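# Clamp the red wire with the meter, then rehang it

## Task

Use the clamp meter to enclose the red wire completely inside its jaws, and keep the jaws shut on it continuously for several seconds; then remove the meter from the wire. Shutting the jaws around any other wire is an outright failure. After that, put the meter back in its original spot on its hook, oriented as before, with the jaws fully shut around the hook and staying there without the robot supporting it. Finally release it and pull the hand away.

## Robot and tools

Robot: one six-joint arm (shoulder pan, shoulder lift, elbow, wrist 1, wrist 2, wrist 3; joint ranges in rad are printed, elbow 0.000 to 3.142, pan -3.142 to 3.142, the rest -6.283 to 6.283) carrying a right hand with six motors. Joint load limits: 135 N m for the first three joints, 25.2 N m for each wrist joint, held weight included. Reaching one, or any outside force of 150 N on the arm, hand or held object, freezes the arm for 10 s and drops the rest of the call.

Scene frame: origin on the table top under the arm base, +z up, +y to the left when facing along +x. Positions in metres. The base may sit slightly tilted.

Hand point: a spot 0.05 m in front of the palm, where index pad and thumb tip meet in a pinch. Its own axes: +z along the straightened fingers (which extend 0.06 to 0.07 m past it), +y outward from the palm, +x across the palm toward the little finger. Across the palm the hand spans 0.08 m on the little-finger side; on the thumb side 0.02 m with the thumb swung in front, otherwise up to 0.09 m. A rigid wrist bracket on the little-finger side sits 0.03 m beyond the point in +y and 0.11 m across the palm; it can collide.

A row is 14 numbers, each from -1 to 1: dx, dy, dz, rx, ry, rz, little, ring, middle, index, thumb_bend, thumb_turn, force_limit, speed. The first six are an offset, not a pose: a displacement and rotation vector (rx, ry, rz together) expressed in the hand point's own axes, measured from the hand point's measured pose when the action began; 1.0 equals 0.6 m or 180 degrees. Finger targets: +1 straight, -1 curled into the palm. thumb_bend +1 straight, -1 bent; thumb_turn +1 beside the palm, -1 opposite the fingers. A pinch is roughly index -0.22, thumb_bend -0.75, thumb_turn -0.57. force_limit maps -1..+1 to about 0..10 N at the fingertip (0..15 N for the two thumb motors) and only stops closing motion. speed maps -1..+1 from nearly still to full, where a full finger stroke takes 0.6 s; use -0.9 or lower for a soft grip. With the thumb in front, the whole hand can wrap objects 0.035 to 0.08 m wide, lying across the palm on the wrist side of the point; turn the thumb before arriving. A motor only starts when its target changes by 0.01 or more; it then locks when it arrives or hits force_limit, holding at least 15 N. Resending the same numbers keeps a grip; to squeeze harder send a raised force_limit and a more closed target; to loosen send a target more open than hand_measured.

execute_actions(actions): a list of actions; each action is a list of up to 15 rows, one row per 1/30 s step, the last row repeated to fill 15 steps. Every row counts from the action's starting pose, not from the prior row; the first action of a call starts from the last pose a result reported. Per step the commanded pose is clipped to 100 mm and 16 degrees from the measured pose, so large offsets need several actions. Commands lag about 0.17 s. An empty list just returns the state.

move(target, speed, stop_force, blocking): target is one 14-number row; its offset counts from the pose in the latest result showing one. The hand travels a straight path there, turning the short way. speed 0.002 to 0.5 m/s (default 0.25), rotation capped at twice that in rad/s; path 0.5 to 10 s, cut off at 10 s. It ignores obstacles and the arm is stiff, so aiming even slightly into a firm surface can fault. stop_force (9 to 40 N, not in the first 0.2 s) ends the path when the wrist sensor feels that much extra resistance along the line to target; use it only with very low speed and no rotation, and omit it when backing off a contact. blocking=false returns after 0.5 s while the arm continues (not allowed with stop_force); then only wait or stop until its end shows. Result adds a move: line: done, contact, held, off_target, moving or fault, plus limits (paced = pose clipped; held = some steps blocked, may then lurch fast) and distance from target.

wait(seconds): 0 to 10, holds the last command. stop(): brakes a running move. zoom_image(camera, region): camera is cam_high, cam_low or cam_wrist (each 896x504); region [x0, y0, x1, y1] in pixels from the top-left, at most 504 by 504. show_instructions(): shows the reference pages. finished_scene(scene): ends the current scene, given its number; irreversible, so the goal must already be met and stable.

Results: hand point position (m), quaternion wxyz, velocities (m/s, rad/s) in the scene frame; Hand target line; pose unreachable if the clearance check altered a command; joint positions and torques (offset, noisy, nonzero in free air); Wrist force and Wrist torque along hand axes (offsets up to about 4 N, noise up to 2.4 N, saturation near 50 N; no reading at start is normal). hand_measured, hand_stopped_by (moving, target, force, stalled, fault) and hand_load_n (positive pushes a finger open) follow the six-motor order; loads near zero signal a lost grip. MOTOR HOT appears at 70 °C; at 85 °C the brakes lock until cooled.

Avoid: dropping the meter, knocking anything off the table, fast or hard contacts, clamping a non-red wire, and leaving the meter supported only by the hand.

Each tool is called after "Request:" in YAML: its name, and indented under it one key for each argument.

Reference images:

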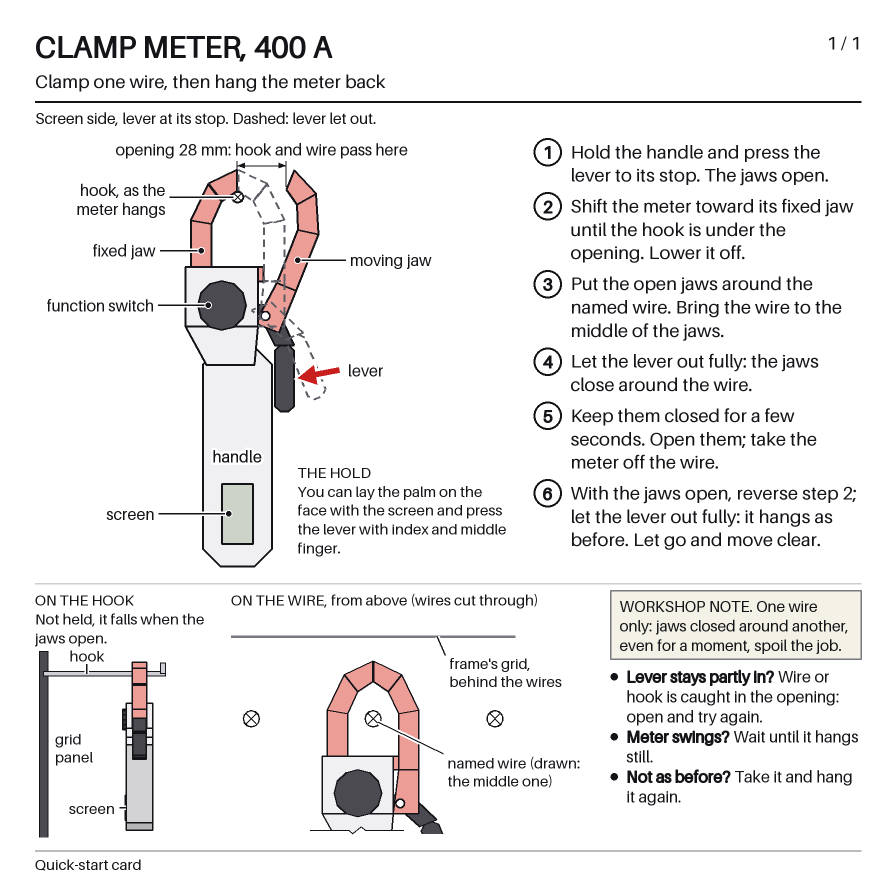

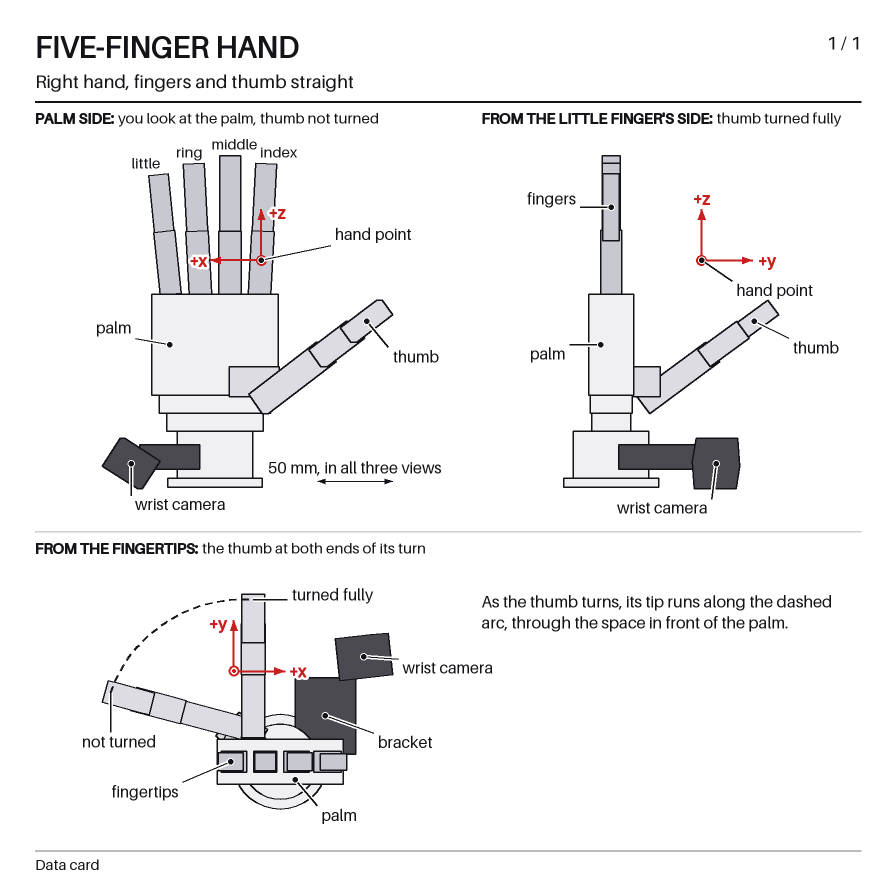

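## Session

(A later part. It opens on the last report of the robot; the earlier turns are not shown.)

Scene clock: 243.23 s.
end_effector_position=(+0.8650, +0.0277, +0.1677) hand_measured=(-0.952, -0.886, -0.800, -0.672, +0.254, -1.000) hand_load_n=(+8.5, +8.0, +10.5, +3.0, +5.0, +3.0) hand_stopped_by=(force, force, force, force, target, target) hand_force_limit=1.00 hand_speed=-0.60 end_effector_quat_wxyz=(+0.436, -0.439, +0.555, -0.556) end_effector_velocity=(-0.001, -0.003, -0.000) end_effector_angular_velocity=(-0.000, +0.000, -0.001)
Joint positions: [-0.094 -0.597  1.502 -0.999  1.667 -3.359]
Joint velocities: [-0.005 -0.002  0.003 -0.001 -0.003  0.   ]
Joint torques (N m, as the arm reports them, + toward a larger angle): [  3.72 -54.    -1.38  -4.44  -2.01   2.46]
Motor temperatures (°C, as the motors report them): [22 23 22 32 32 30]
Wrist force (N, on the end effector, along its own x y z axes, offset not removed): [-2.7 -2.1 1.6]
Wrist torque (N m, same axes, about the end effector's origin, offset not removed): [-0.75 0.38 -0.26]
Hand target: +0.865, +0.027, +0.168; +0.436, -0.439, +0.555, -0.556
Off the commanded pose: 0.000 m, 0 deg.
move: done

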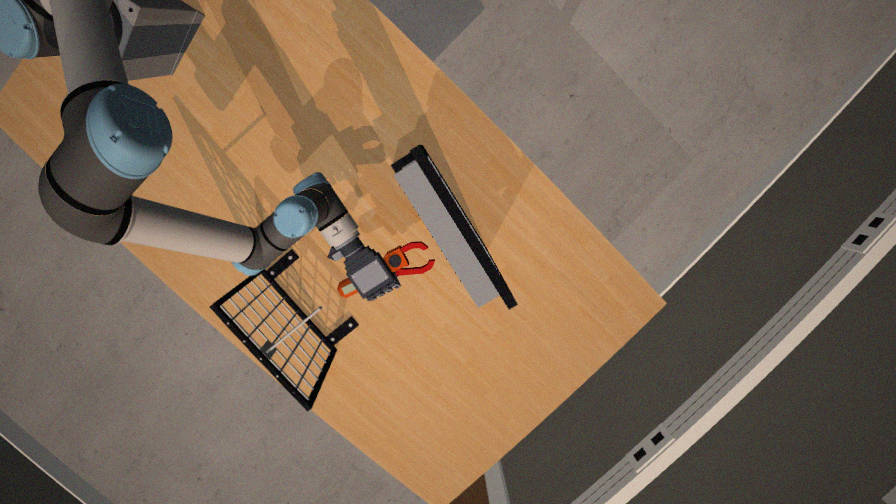

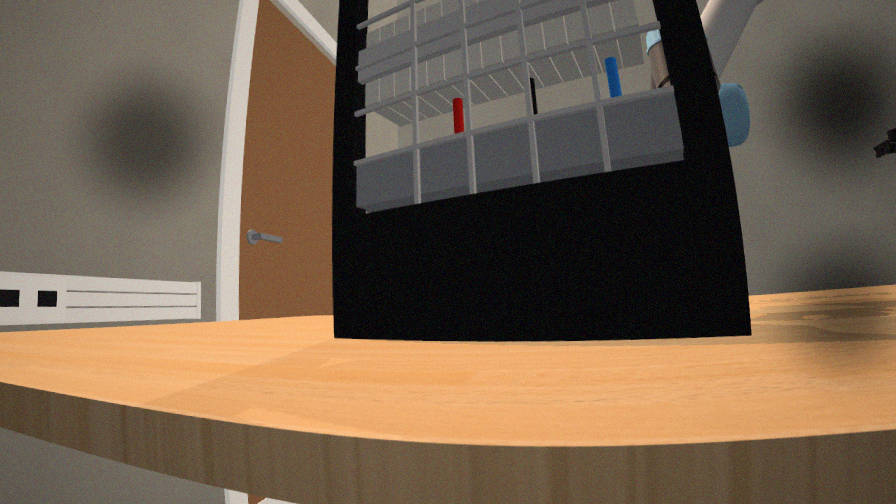

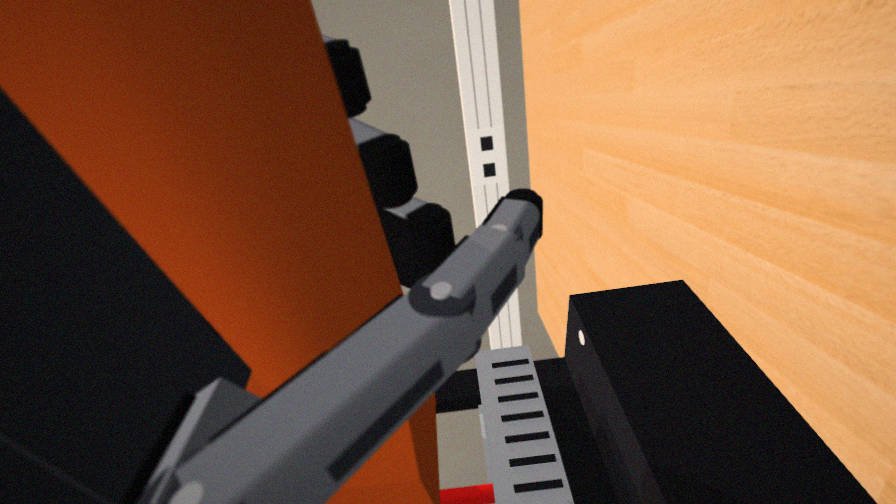

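Request:
move:
  target: [0.14,0,-0.187,0,-0.05,0,-1,-1,-1,-1,0.25,-1,1,-0.6]
  speed: 0.12

Request:
move:
  target: [-0.07,-0.02,0,0,0,0.5,-1,-1,-1,-1,0.25,-1,1,-0.6]

Request:
move:
  target: [0,-0.17,0.092,0,0,0,-1,-1,-1,-1,0.25,-1,1,-0.6]
  speed: 0.08

Request:
move:
  target: [-0.07,0,0,0,0,0,-1,-1,-1,-1,0.25,-1,1,-0.6]
  speed: 0.02
  stop_force: 9

Request:
zoom_image:
  camera: "cam_high"
  region: [250, 240, 380, 370]

Scene clock: 256.43 s.
end_effector_position=(+0.7365, -0.0276, +0.1681) hand_measured=(-0.952, -0.886, -0.800, -0.672, +0.254, -1.000) hand_load_n=(+8.5, +8.0, +10.5, +3.0, +5.0, +3.0) hand_stopped_by=(force, force, force, force, target, target) hand_force_limit=1.00 hand_speed=-0.60 end_effector_quat_wxyz=(+0.478, -0.481, +0.519, -0.520) end_effector_velocity=(-0.003, -0.002, +0.000) end_effector_angular_velocity=(+0.000, -0.000, +0.001)
Joint positions: [-0.322 -0.793  1.934 -1.202  1.287 -3.345]
Joint velocities: [-0.006 -0.003  0.008 -0.005 -0.007  0.001]
Joint torques (N m, as the arm reports them, + toward a larger angle): [  1.72 -45.96   4.27  -4.18  -1.91   2.52]
Motor temperatures (°C, as the motors report them): [22 23 22 32 32 30]
Wrist force (N, on the end effector, along its own x y z axes, offset not removed): [-0.3 0.4 -2.1]
Wrist torque (N m, same axes, about the end effector's origin, offset not removed): [-0.14 0.13 -0.06]
Hand target: +0.736, -0.028, +0.168; +0.478, -0.481, +0.519, -0.520
Off the commanded pose: 0.000 m, 0 deg.
move: done

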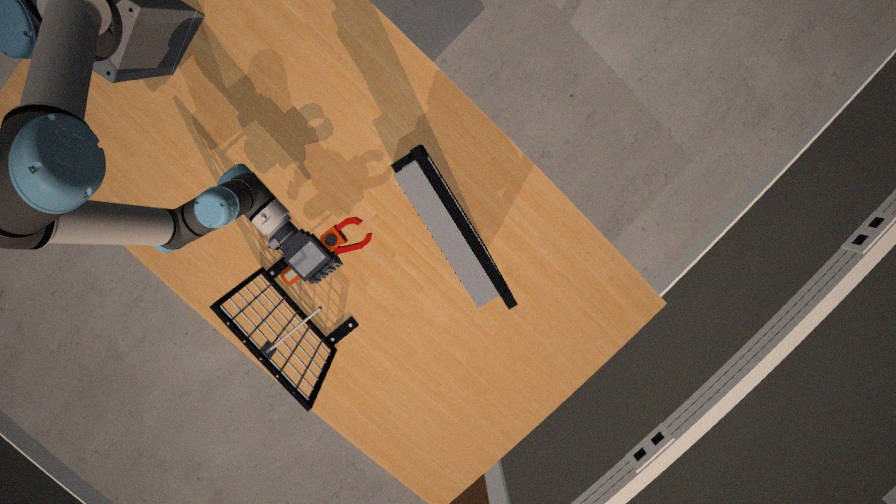

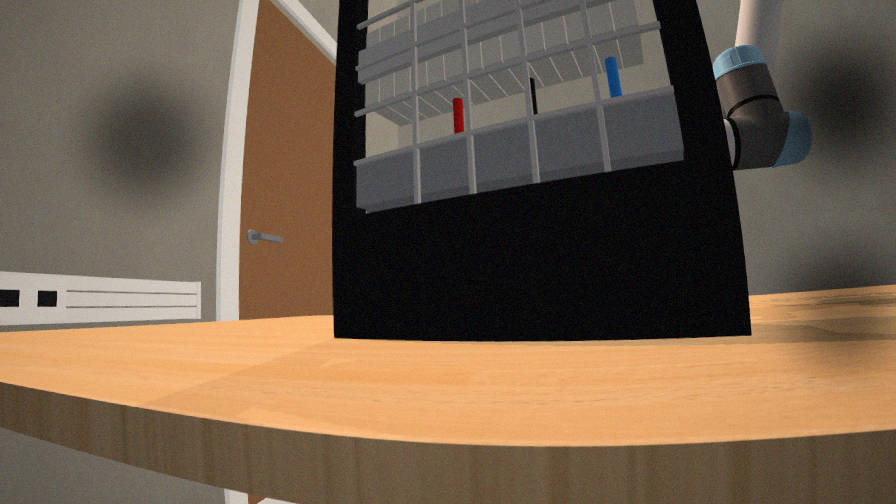

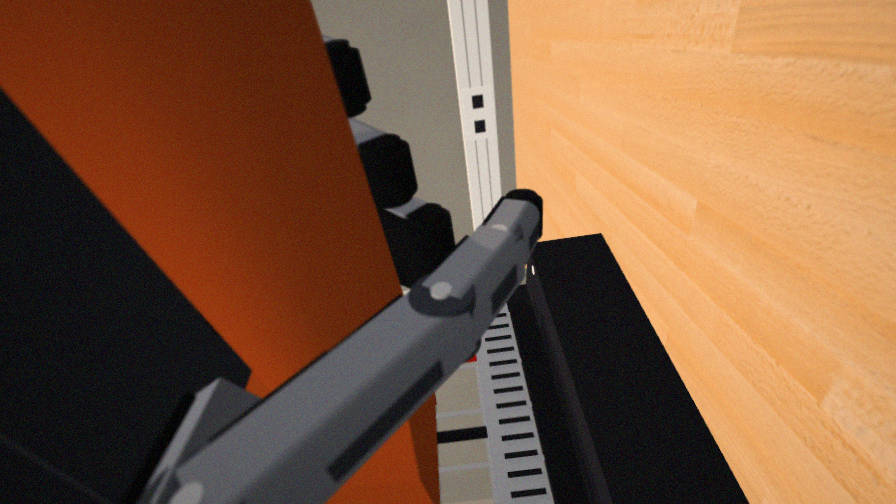

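Scene clock: 260.13 s.
end_effector_position=(+0.7399, +0.0142, +0.1799) hand_measured=(-0.952, -0.886, -0.800, -0.672, +0.254, -1.000) hand_load_n=(+8.5, +8.0, +10.5, +3.0, +5.0, +3.0) hand_stopped_by=(force, force, force, force, target, target) hand_force_limit=1.00 hand_speed=-0.60 end_effector_quat_wxyz=(+0.706, +0.026, +0.707, -0.030) end_effector_velocity=(+0.001, -0.000, +0.000) end_effector_angular_velocity=(+0.013, -0.003, -0.001)
Joint positions: [-0.329 -0.604  1.872 -1.33   1.279 -1.775]
Joint velocities: [ 0.001  0.003 -0.002 -0.002  0.001  0.013]
Joint torques (N m, as the arm reports them, + toward a larger angle): [ 21.51 -34.86 -19.78  -4.13   1.14   2.5 ]
Motor temperatures (°C, as the motors report them): [22 23 22 32 32 30]
Wrist force (N, on the end effector, along its own x y z axes, offset not removed): [3.7 -1.5 2.9]
Wrist torque (N m, same axes, about the end effector's origin, offset not removed): [-0.48 -0.25 0.18]
Hand target: +0.740, +0.014, +0.180; +0.706, +0.027, +0.707, -0.030
Off the commanded pose: 0.000 m, 0 deg.
move: done

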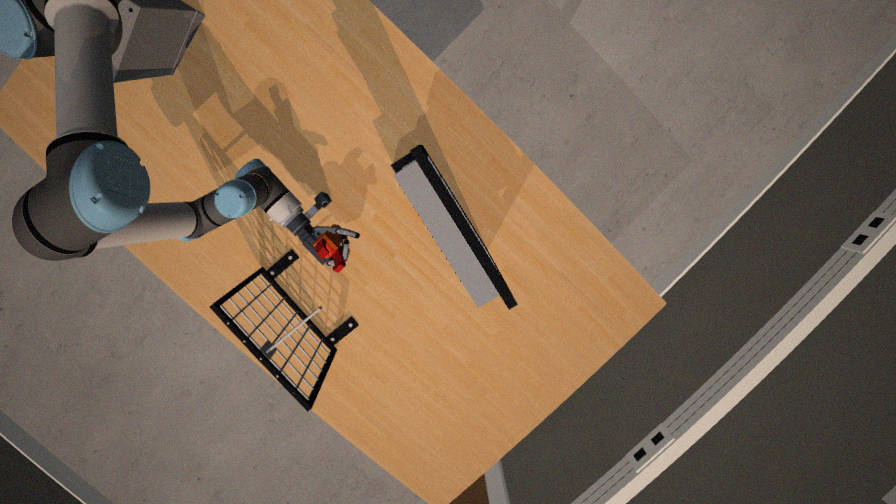

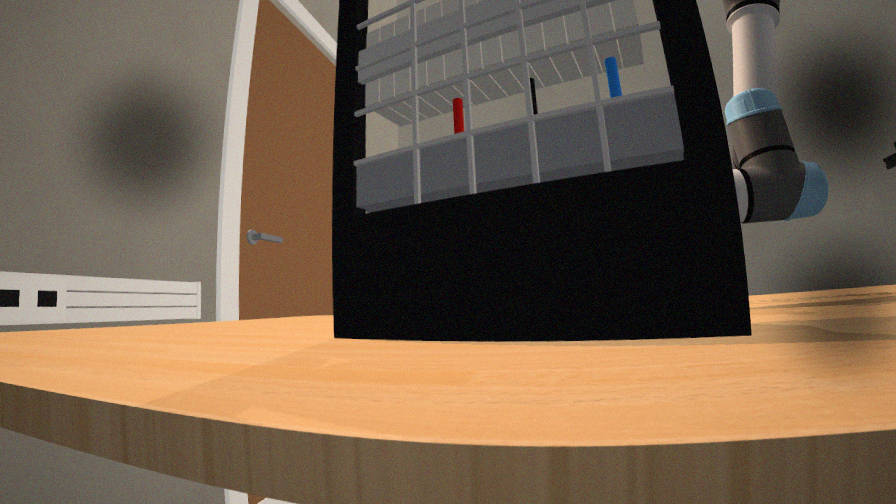

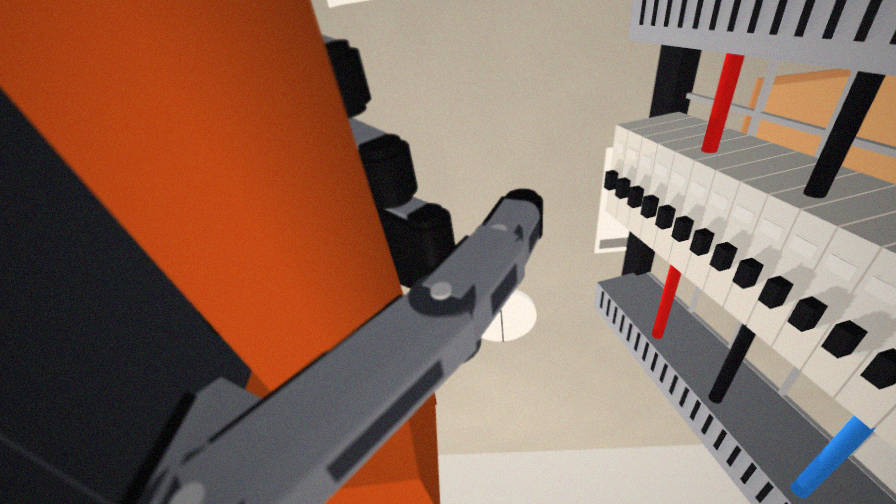

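Scene clock: 262.07 s.
end_effector_position=(+0.7866, -0.0916, +0.1805) hand_measured=(-0.952, -0.886, -0.800, -0.672, +0.254, -1.000) hand_load_n=(+8.5, +8.0, +10.5, +3.0, +5.0, +3.0) hand_stopped_by=(force, force, force, force, target, target) hand_force_limit=1.00 hand_speed=-0.60 end_effector_quat_wxyz=(+0.706, +0.026, +0.707, -0.030) end_effector_velocity=(+0.001, -0.001, -0.001) end_effector_angular_velocity=(+0.000, +0.000, +0.002)
Joint positions: [-0.474 -0.6    1.688 -1.154  1.134 -1.765]
Joint velocities: [-0.003  0.002 -0.005  0.004 -0.005  0.   ]
Joint torques (N m, as the arm reports them, + toward a larger angle): [  2.06 -38.98 -22.95   0.6   -1.8    2.47]
Motor temperatures (°C, as the motors report them): [22 23 22 32 32 30]
Wrist force (N, on the end effector, along its own x y z axes, offset not removed): [3.4 -1.4 -0.9]
Wrist torque (N m, same axes, about the end effector's origin, offset not removed): [-0.20 -0.26 -0.07]
Hand target: +0.787, -0.092, +0.180; +0.706, +0.026, +0.707, -0.030
Off the commanded pose: 0.000 m, 0 deg.
move: done

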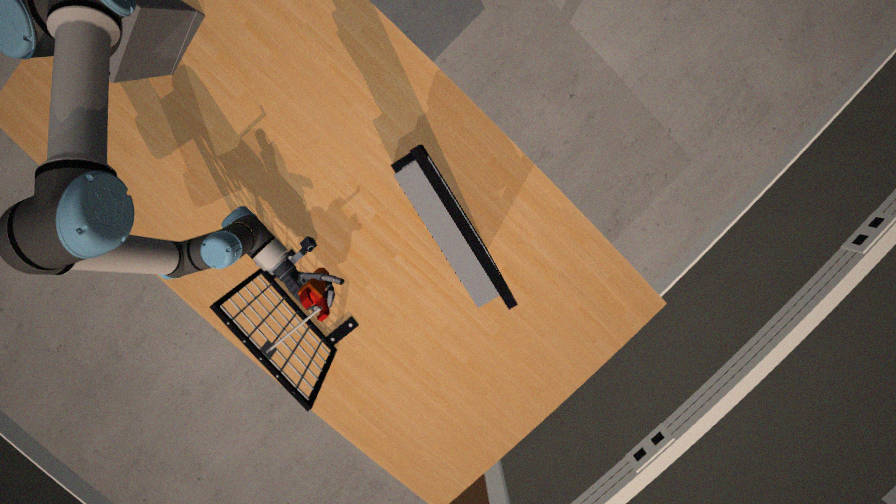

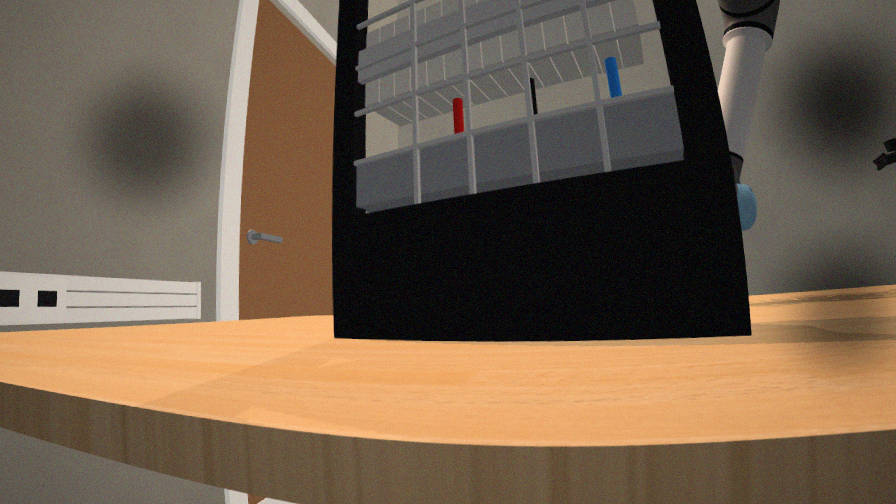

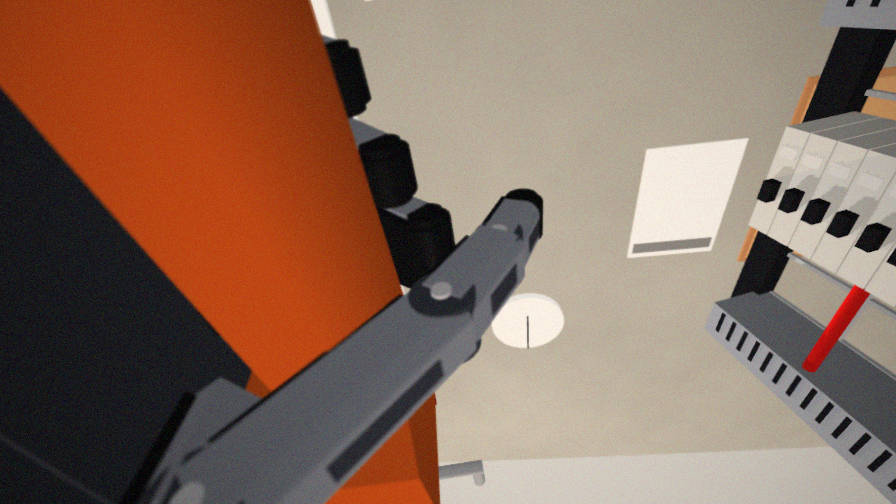

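Scene clock: 264.47 s.
end_effector_position=(+0.7867, -0.0913, +0.2222) hand_measured=(-0.952, -0.886, -0.800, -0.672, +0.254, -1.000) hand_load_n=(+8.5, +8.0, +10.5, +3.0, +5.0, +3.0) hand_stopped_by=(force, force, force, force, target, target) hand_force_limit=1.00 hand_speed=-0.60 end_effector_quat_wxyz=(+0.706, +0.026, +0.707, -0.030) end_effector_velocity=(+0.000, -0.000, +0.003) end_effector_angular_velocity=(-0.000, -0.000, -0.001)
Joint positions: [-0.461 -0.689  1.723 -1.099  1.148 -1.766]
Joint velocities: [ 0.001 -0.006  0.001  0.004  0.002 -0.   ]
Joint torques (N m, as the arm reports them, + toward a larger angle): [ 21.87 -48.62   1.86   0.63   0.98  -2.04]
Motor temperatures (°C, as the motors report them): [22 23 22 32 32 30]
Wrist force (N, on the end effector, along its own x y z axes, offset not removed): [1.2 -1.0 -1.2]
Wrist torque (N m, same axes, about the end effector's origin, offset not removed): [-0.10 0.13 -0.09]
Hand target: +0.787, -0.091, +0.223; +0.706, +0.026, +0.707, -0.030
Off the commanded pose: 0.000 m, 0 deg.
move: done

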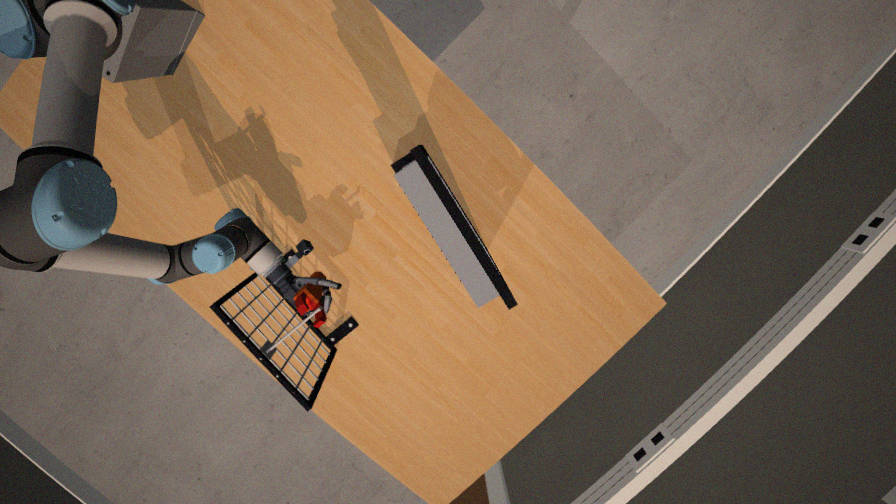

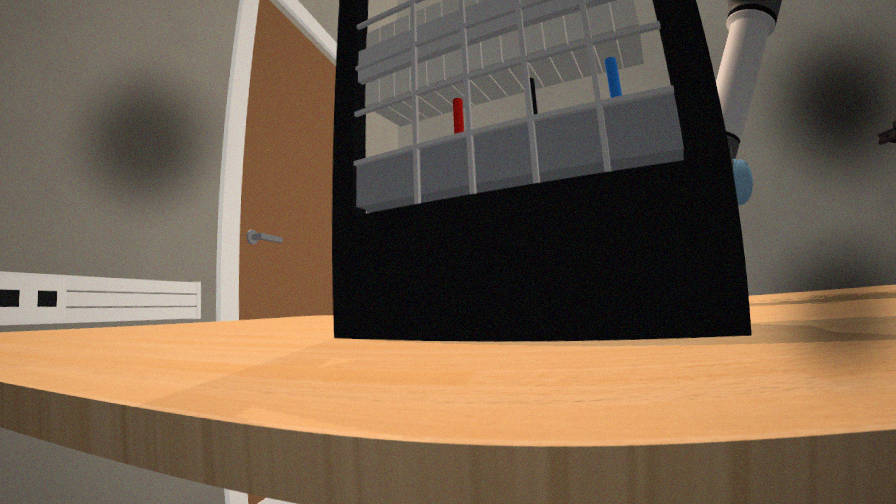

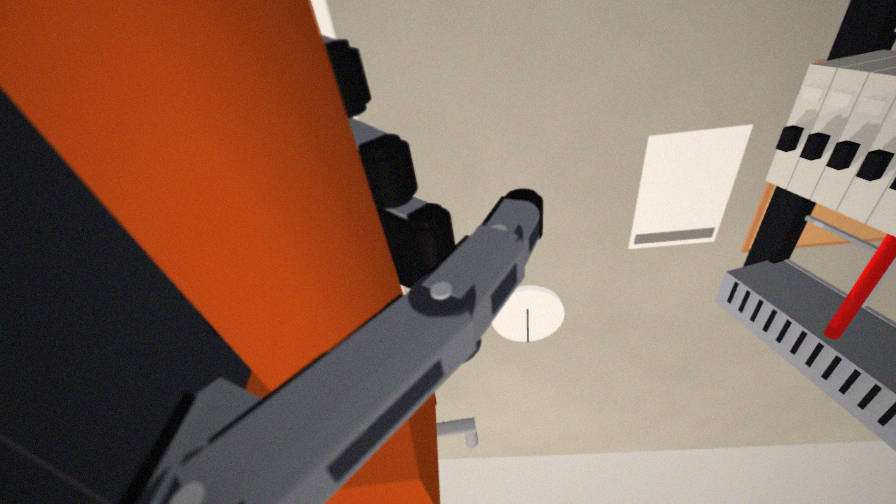

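Region (250, 240, 380, 370) of cam_high's 896x504 image, scaled by 3.877, with more detail than that image has.

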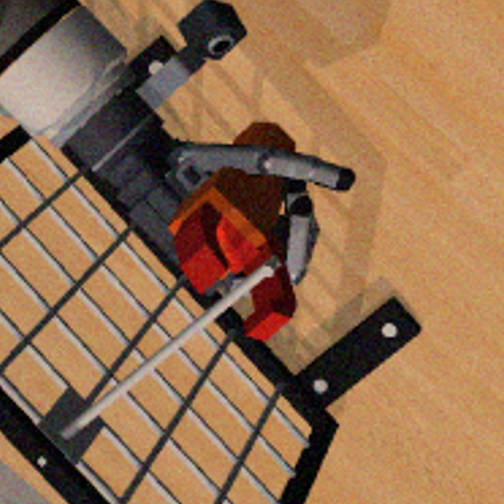

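Centred. Up 12 mm, forward 16 mm, close.

Request:
move:
  target: [-0.02,0,0.005,0,0,0,-1,-1,-1,-1,0.25,-1,1,-0.6]
  speed: 0.015

Request:
move:
  target: [0,0,0.022,0,0,0,-1,-1,-1,-1,0.25,-1,1,-0.6]
  speed: 0.01
  stop_force: 9

Request:
move:
  target: [0,0,0,0,0,0,-1,-1,1,1,0.25,-1,1,-0.6]

Request:
zoom_image:
  camera: "cam_high"
  region: [250, 240, 380, 370]

Scene clock: 273.77 s.
end_effector_position=(+0.7897, -0.0915, +0.2339) hand_measured=(-0.952, -0.886, -0.800, -0.672, +0.254, -1.000) hand_load_n=(+8.5, +8.0, +10.5, +3.0, +5.0, +3.0) hand_stopped_by=(force, force, force, force, target, target) hand_force_limit=1.00 hand_speed=-0.60 end_effector_quat_wxyz=(+0.706, +0.026, +0.707, -0.030) end_effector_velocity=(+0.001, -0.001, +0.003) end_effector_angular_velocity=(-0.000, -0.000, -0.002)
Joint positions: [-0.455 -0.71   1.722 -1.076  1.154 -1.767]
Joint velocities: [ 0.001 -0.006 -0.     0.005  0.003 -0.   ]
Joint torques (N m, as the arm reports them, + toward a larger angle): [ 22.53 -50.8  -24.     0.71   0.92  -1.99]
Motor temperatures (°C, as the motors report them): [22 23 22 32 32 30]
Wrist force (N, on the end effector, along its own x y z axes, offset not removed): [0.5 -0.3 -0.5]
Wrist torque (N m, same axes, about the end effector's origin, offset not removed): [-0.15 0.35 0.05]
Hand target: +0.790, -0.091, +0.234; +0.706, +0.026, +0.707, -0.030
Off the commanded pose: 0.000 m, 0 deg.
move: done

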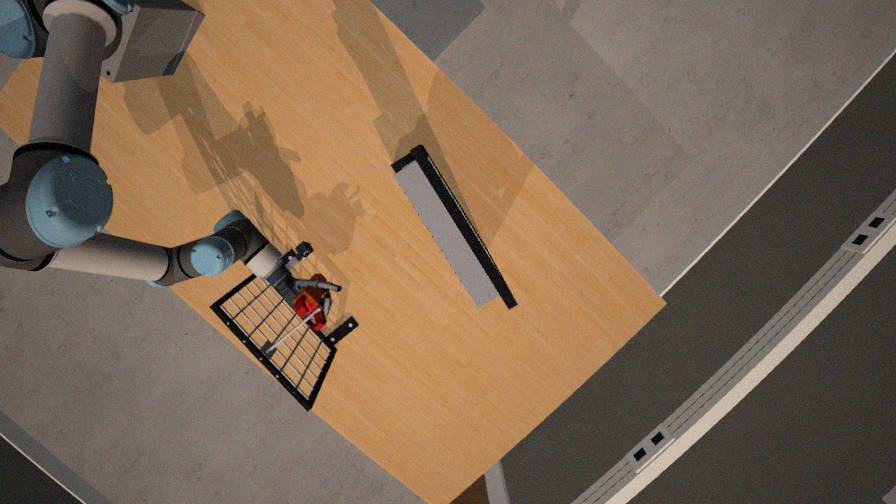

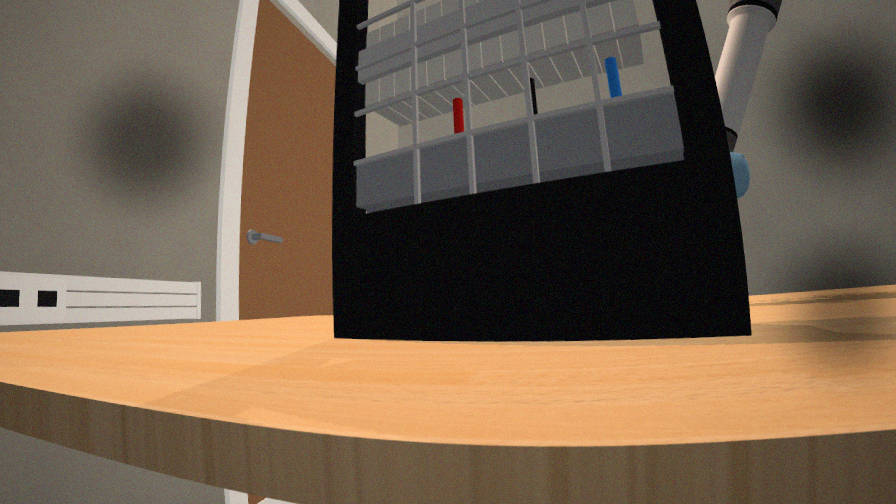

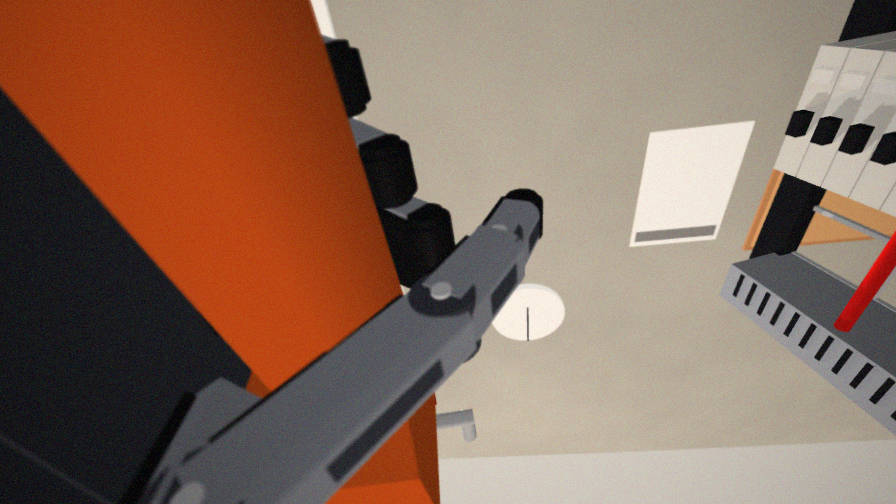

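Scene clock: 275.30 s.
end_effector_position=(+0.8025, -0.0925, +0.2339) hand_measured=(-0.952, -0.886, -0.800, -0.672, +0.254, -1.000) hand_load_n=(+8.5, +8.0, +10.5, +3.0, +5.0, +3.0) hand_stopped_by=(force, force, force, force, target, target) hand_force_limit=1.00 hand_speed=-0.60 end_effector_quat_wxyz=(+0.706, +0.026, +0.707, -0.030) end_effector_velocity=(+0.002, +0.001, -0.002) end_effector_angular_velocity=(+0.001, +0.003, -0.001)
Joint positions: [-0.445 -0.695  1.679 -1.049  1.163 -1.767]
Joint velocities: [ 0.003  0.005 -0.007  0.005  0.004 -0.   ]
Joint torques (N m, as the arm reports them, + toward a larger angle): [ 21.59 -39.32 -25.77   0.46   1.02  -2.08]
Motor temperatures (°C, as the motors report them): [22 23 22 32 32 30]
Wrist force (N, on the end effector, along its own x y z axes, offset not removed): [1.8 -1.5 0.5]
Wrist torque (N m, same axes, about the end effector's origin, offset not removed): [-0.18 0.01 0.08]
Hand target: +0.803, -0.093, +0.234; +0.706, +0.026, +0.707, -0.030
Off the commanded pose: 0.000 m, 0 deg.
move: done

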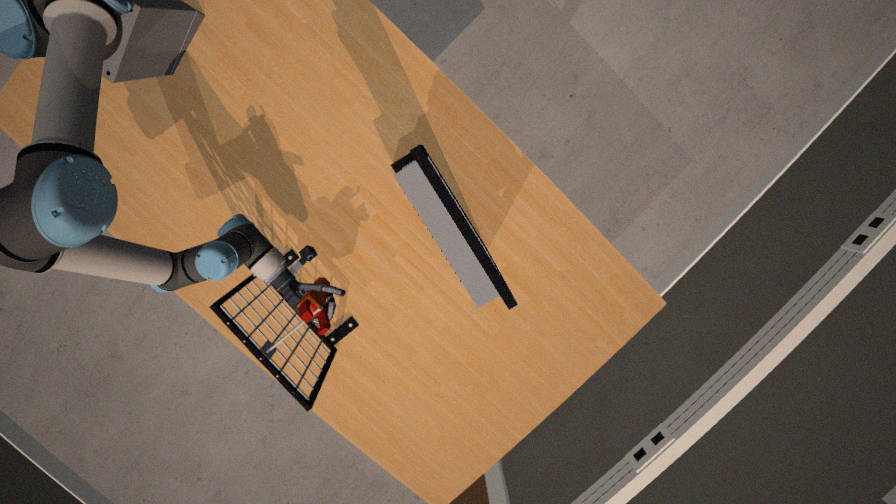

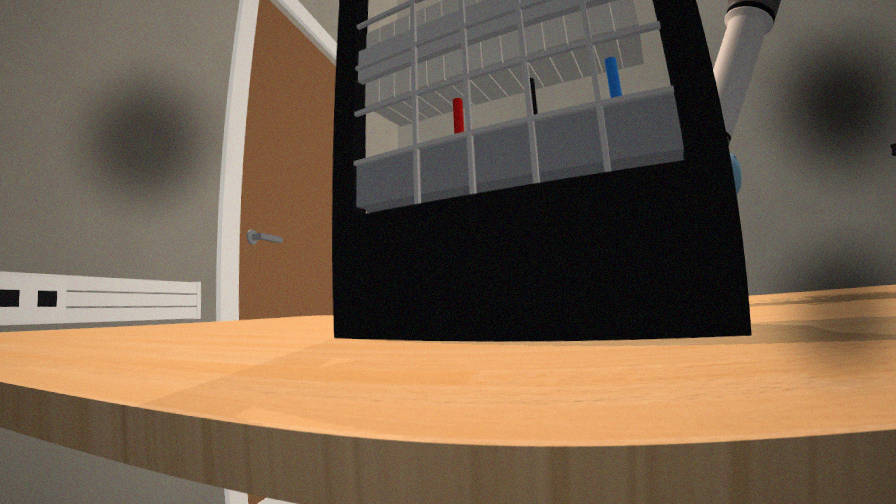

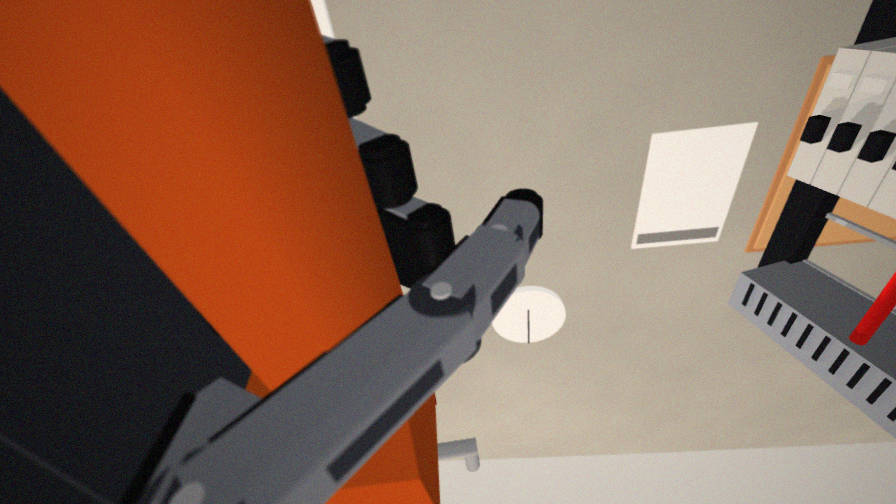

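Scene clock: 278.27 s.
end_effector_position=(+0.8025, -0.0925, +0.2339) hand_measured=(-0.952, -0.886, +1.000, +1.000, +0.254, -1.000) hand_load_n=(+7.0, +8.0, +0.0, +0.0, +3.5, +3.5) hand_stopped_by=(force, force, target, target, target, target) hand_force_limit=1.00 hand_speed=-0.60 end_effector_quat_wxyz=(+0.706, +0.026, +0.707, -0.030) end_effector_velocity=(+0.000, -0.000, +0.000) end_effector_angular_velocity=(-0.000, -0.001, +0.001)
Joint positions: [-0.445 -0.695  1.679 -1.049  1.163 -1.767]
Joint velocities: [-0.    -0.    -0.     0.    -0.001 -0.   ]
Joint torques (N m, as the arm reports them, + toward a larger angle): [  2.8  -50.93   0.82  -4.04  -1.86  -0.19]
Motor temperatures (°C, as the motors report them): [22 23 22 32 32 30]
Wrist force (N, on the end effector, along its own x y z axes, offset not removed): [1.8 -3.6 -1.7]
Wrist torque (N m, same axes, about the end effector's origin, offset not removed): [-0.41 0.12 -0.01]
Hand target: +0.803, -0.093, +0.234; +0.706, +0.026, +0.707, -0.030
Off the commanded pose: 0.000 m, 0 deg.
move: done

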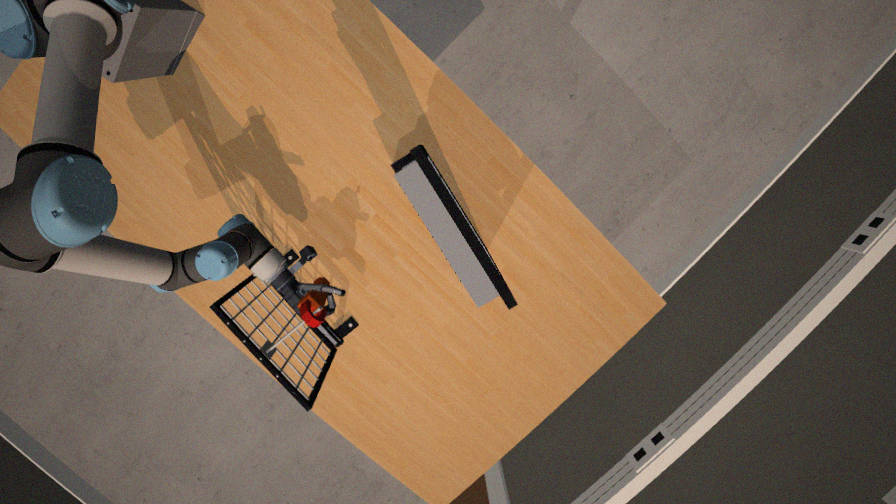

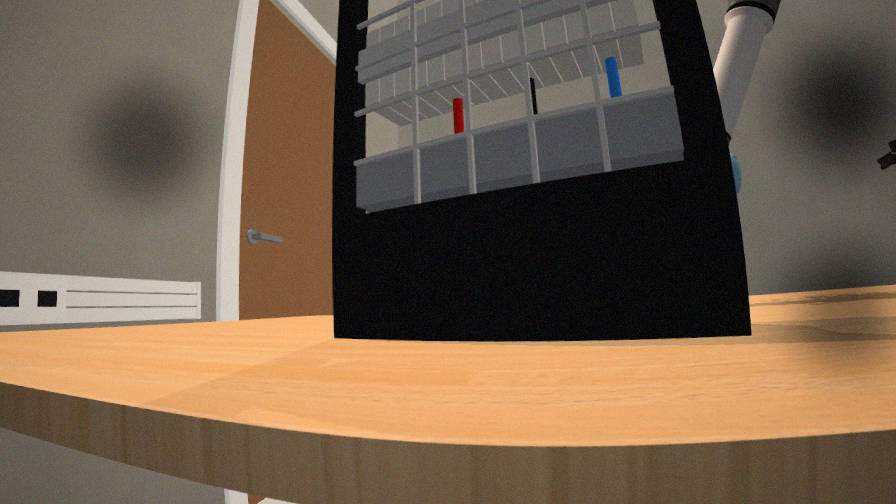

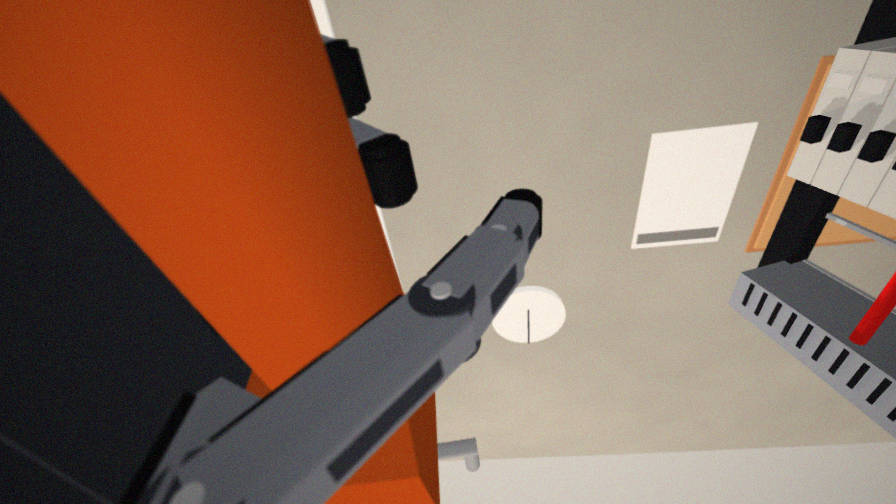

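Region (250, 240, 380, 370) of cam_high's 896x504 image, scaled by 3.877, with more detail than that image has.

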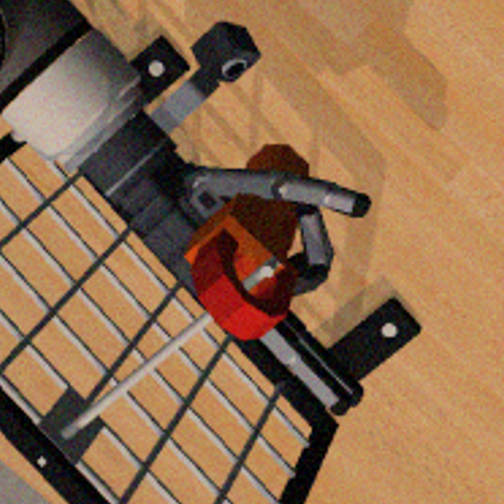

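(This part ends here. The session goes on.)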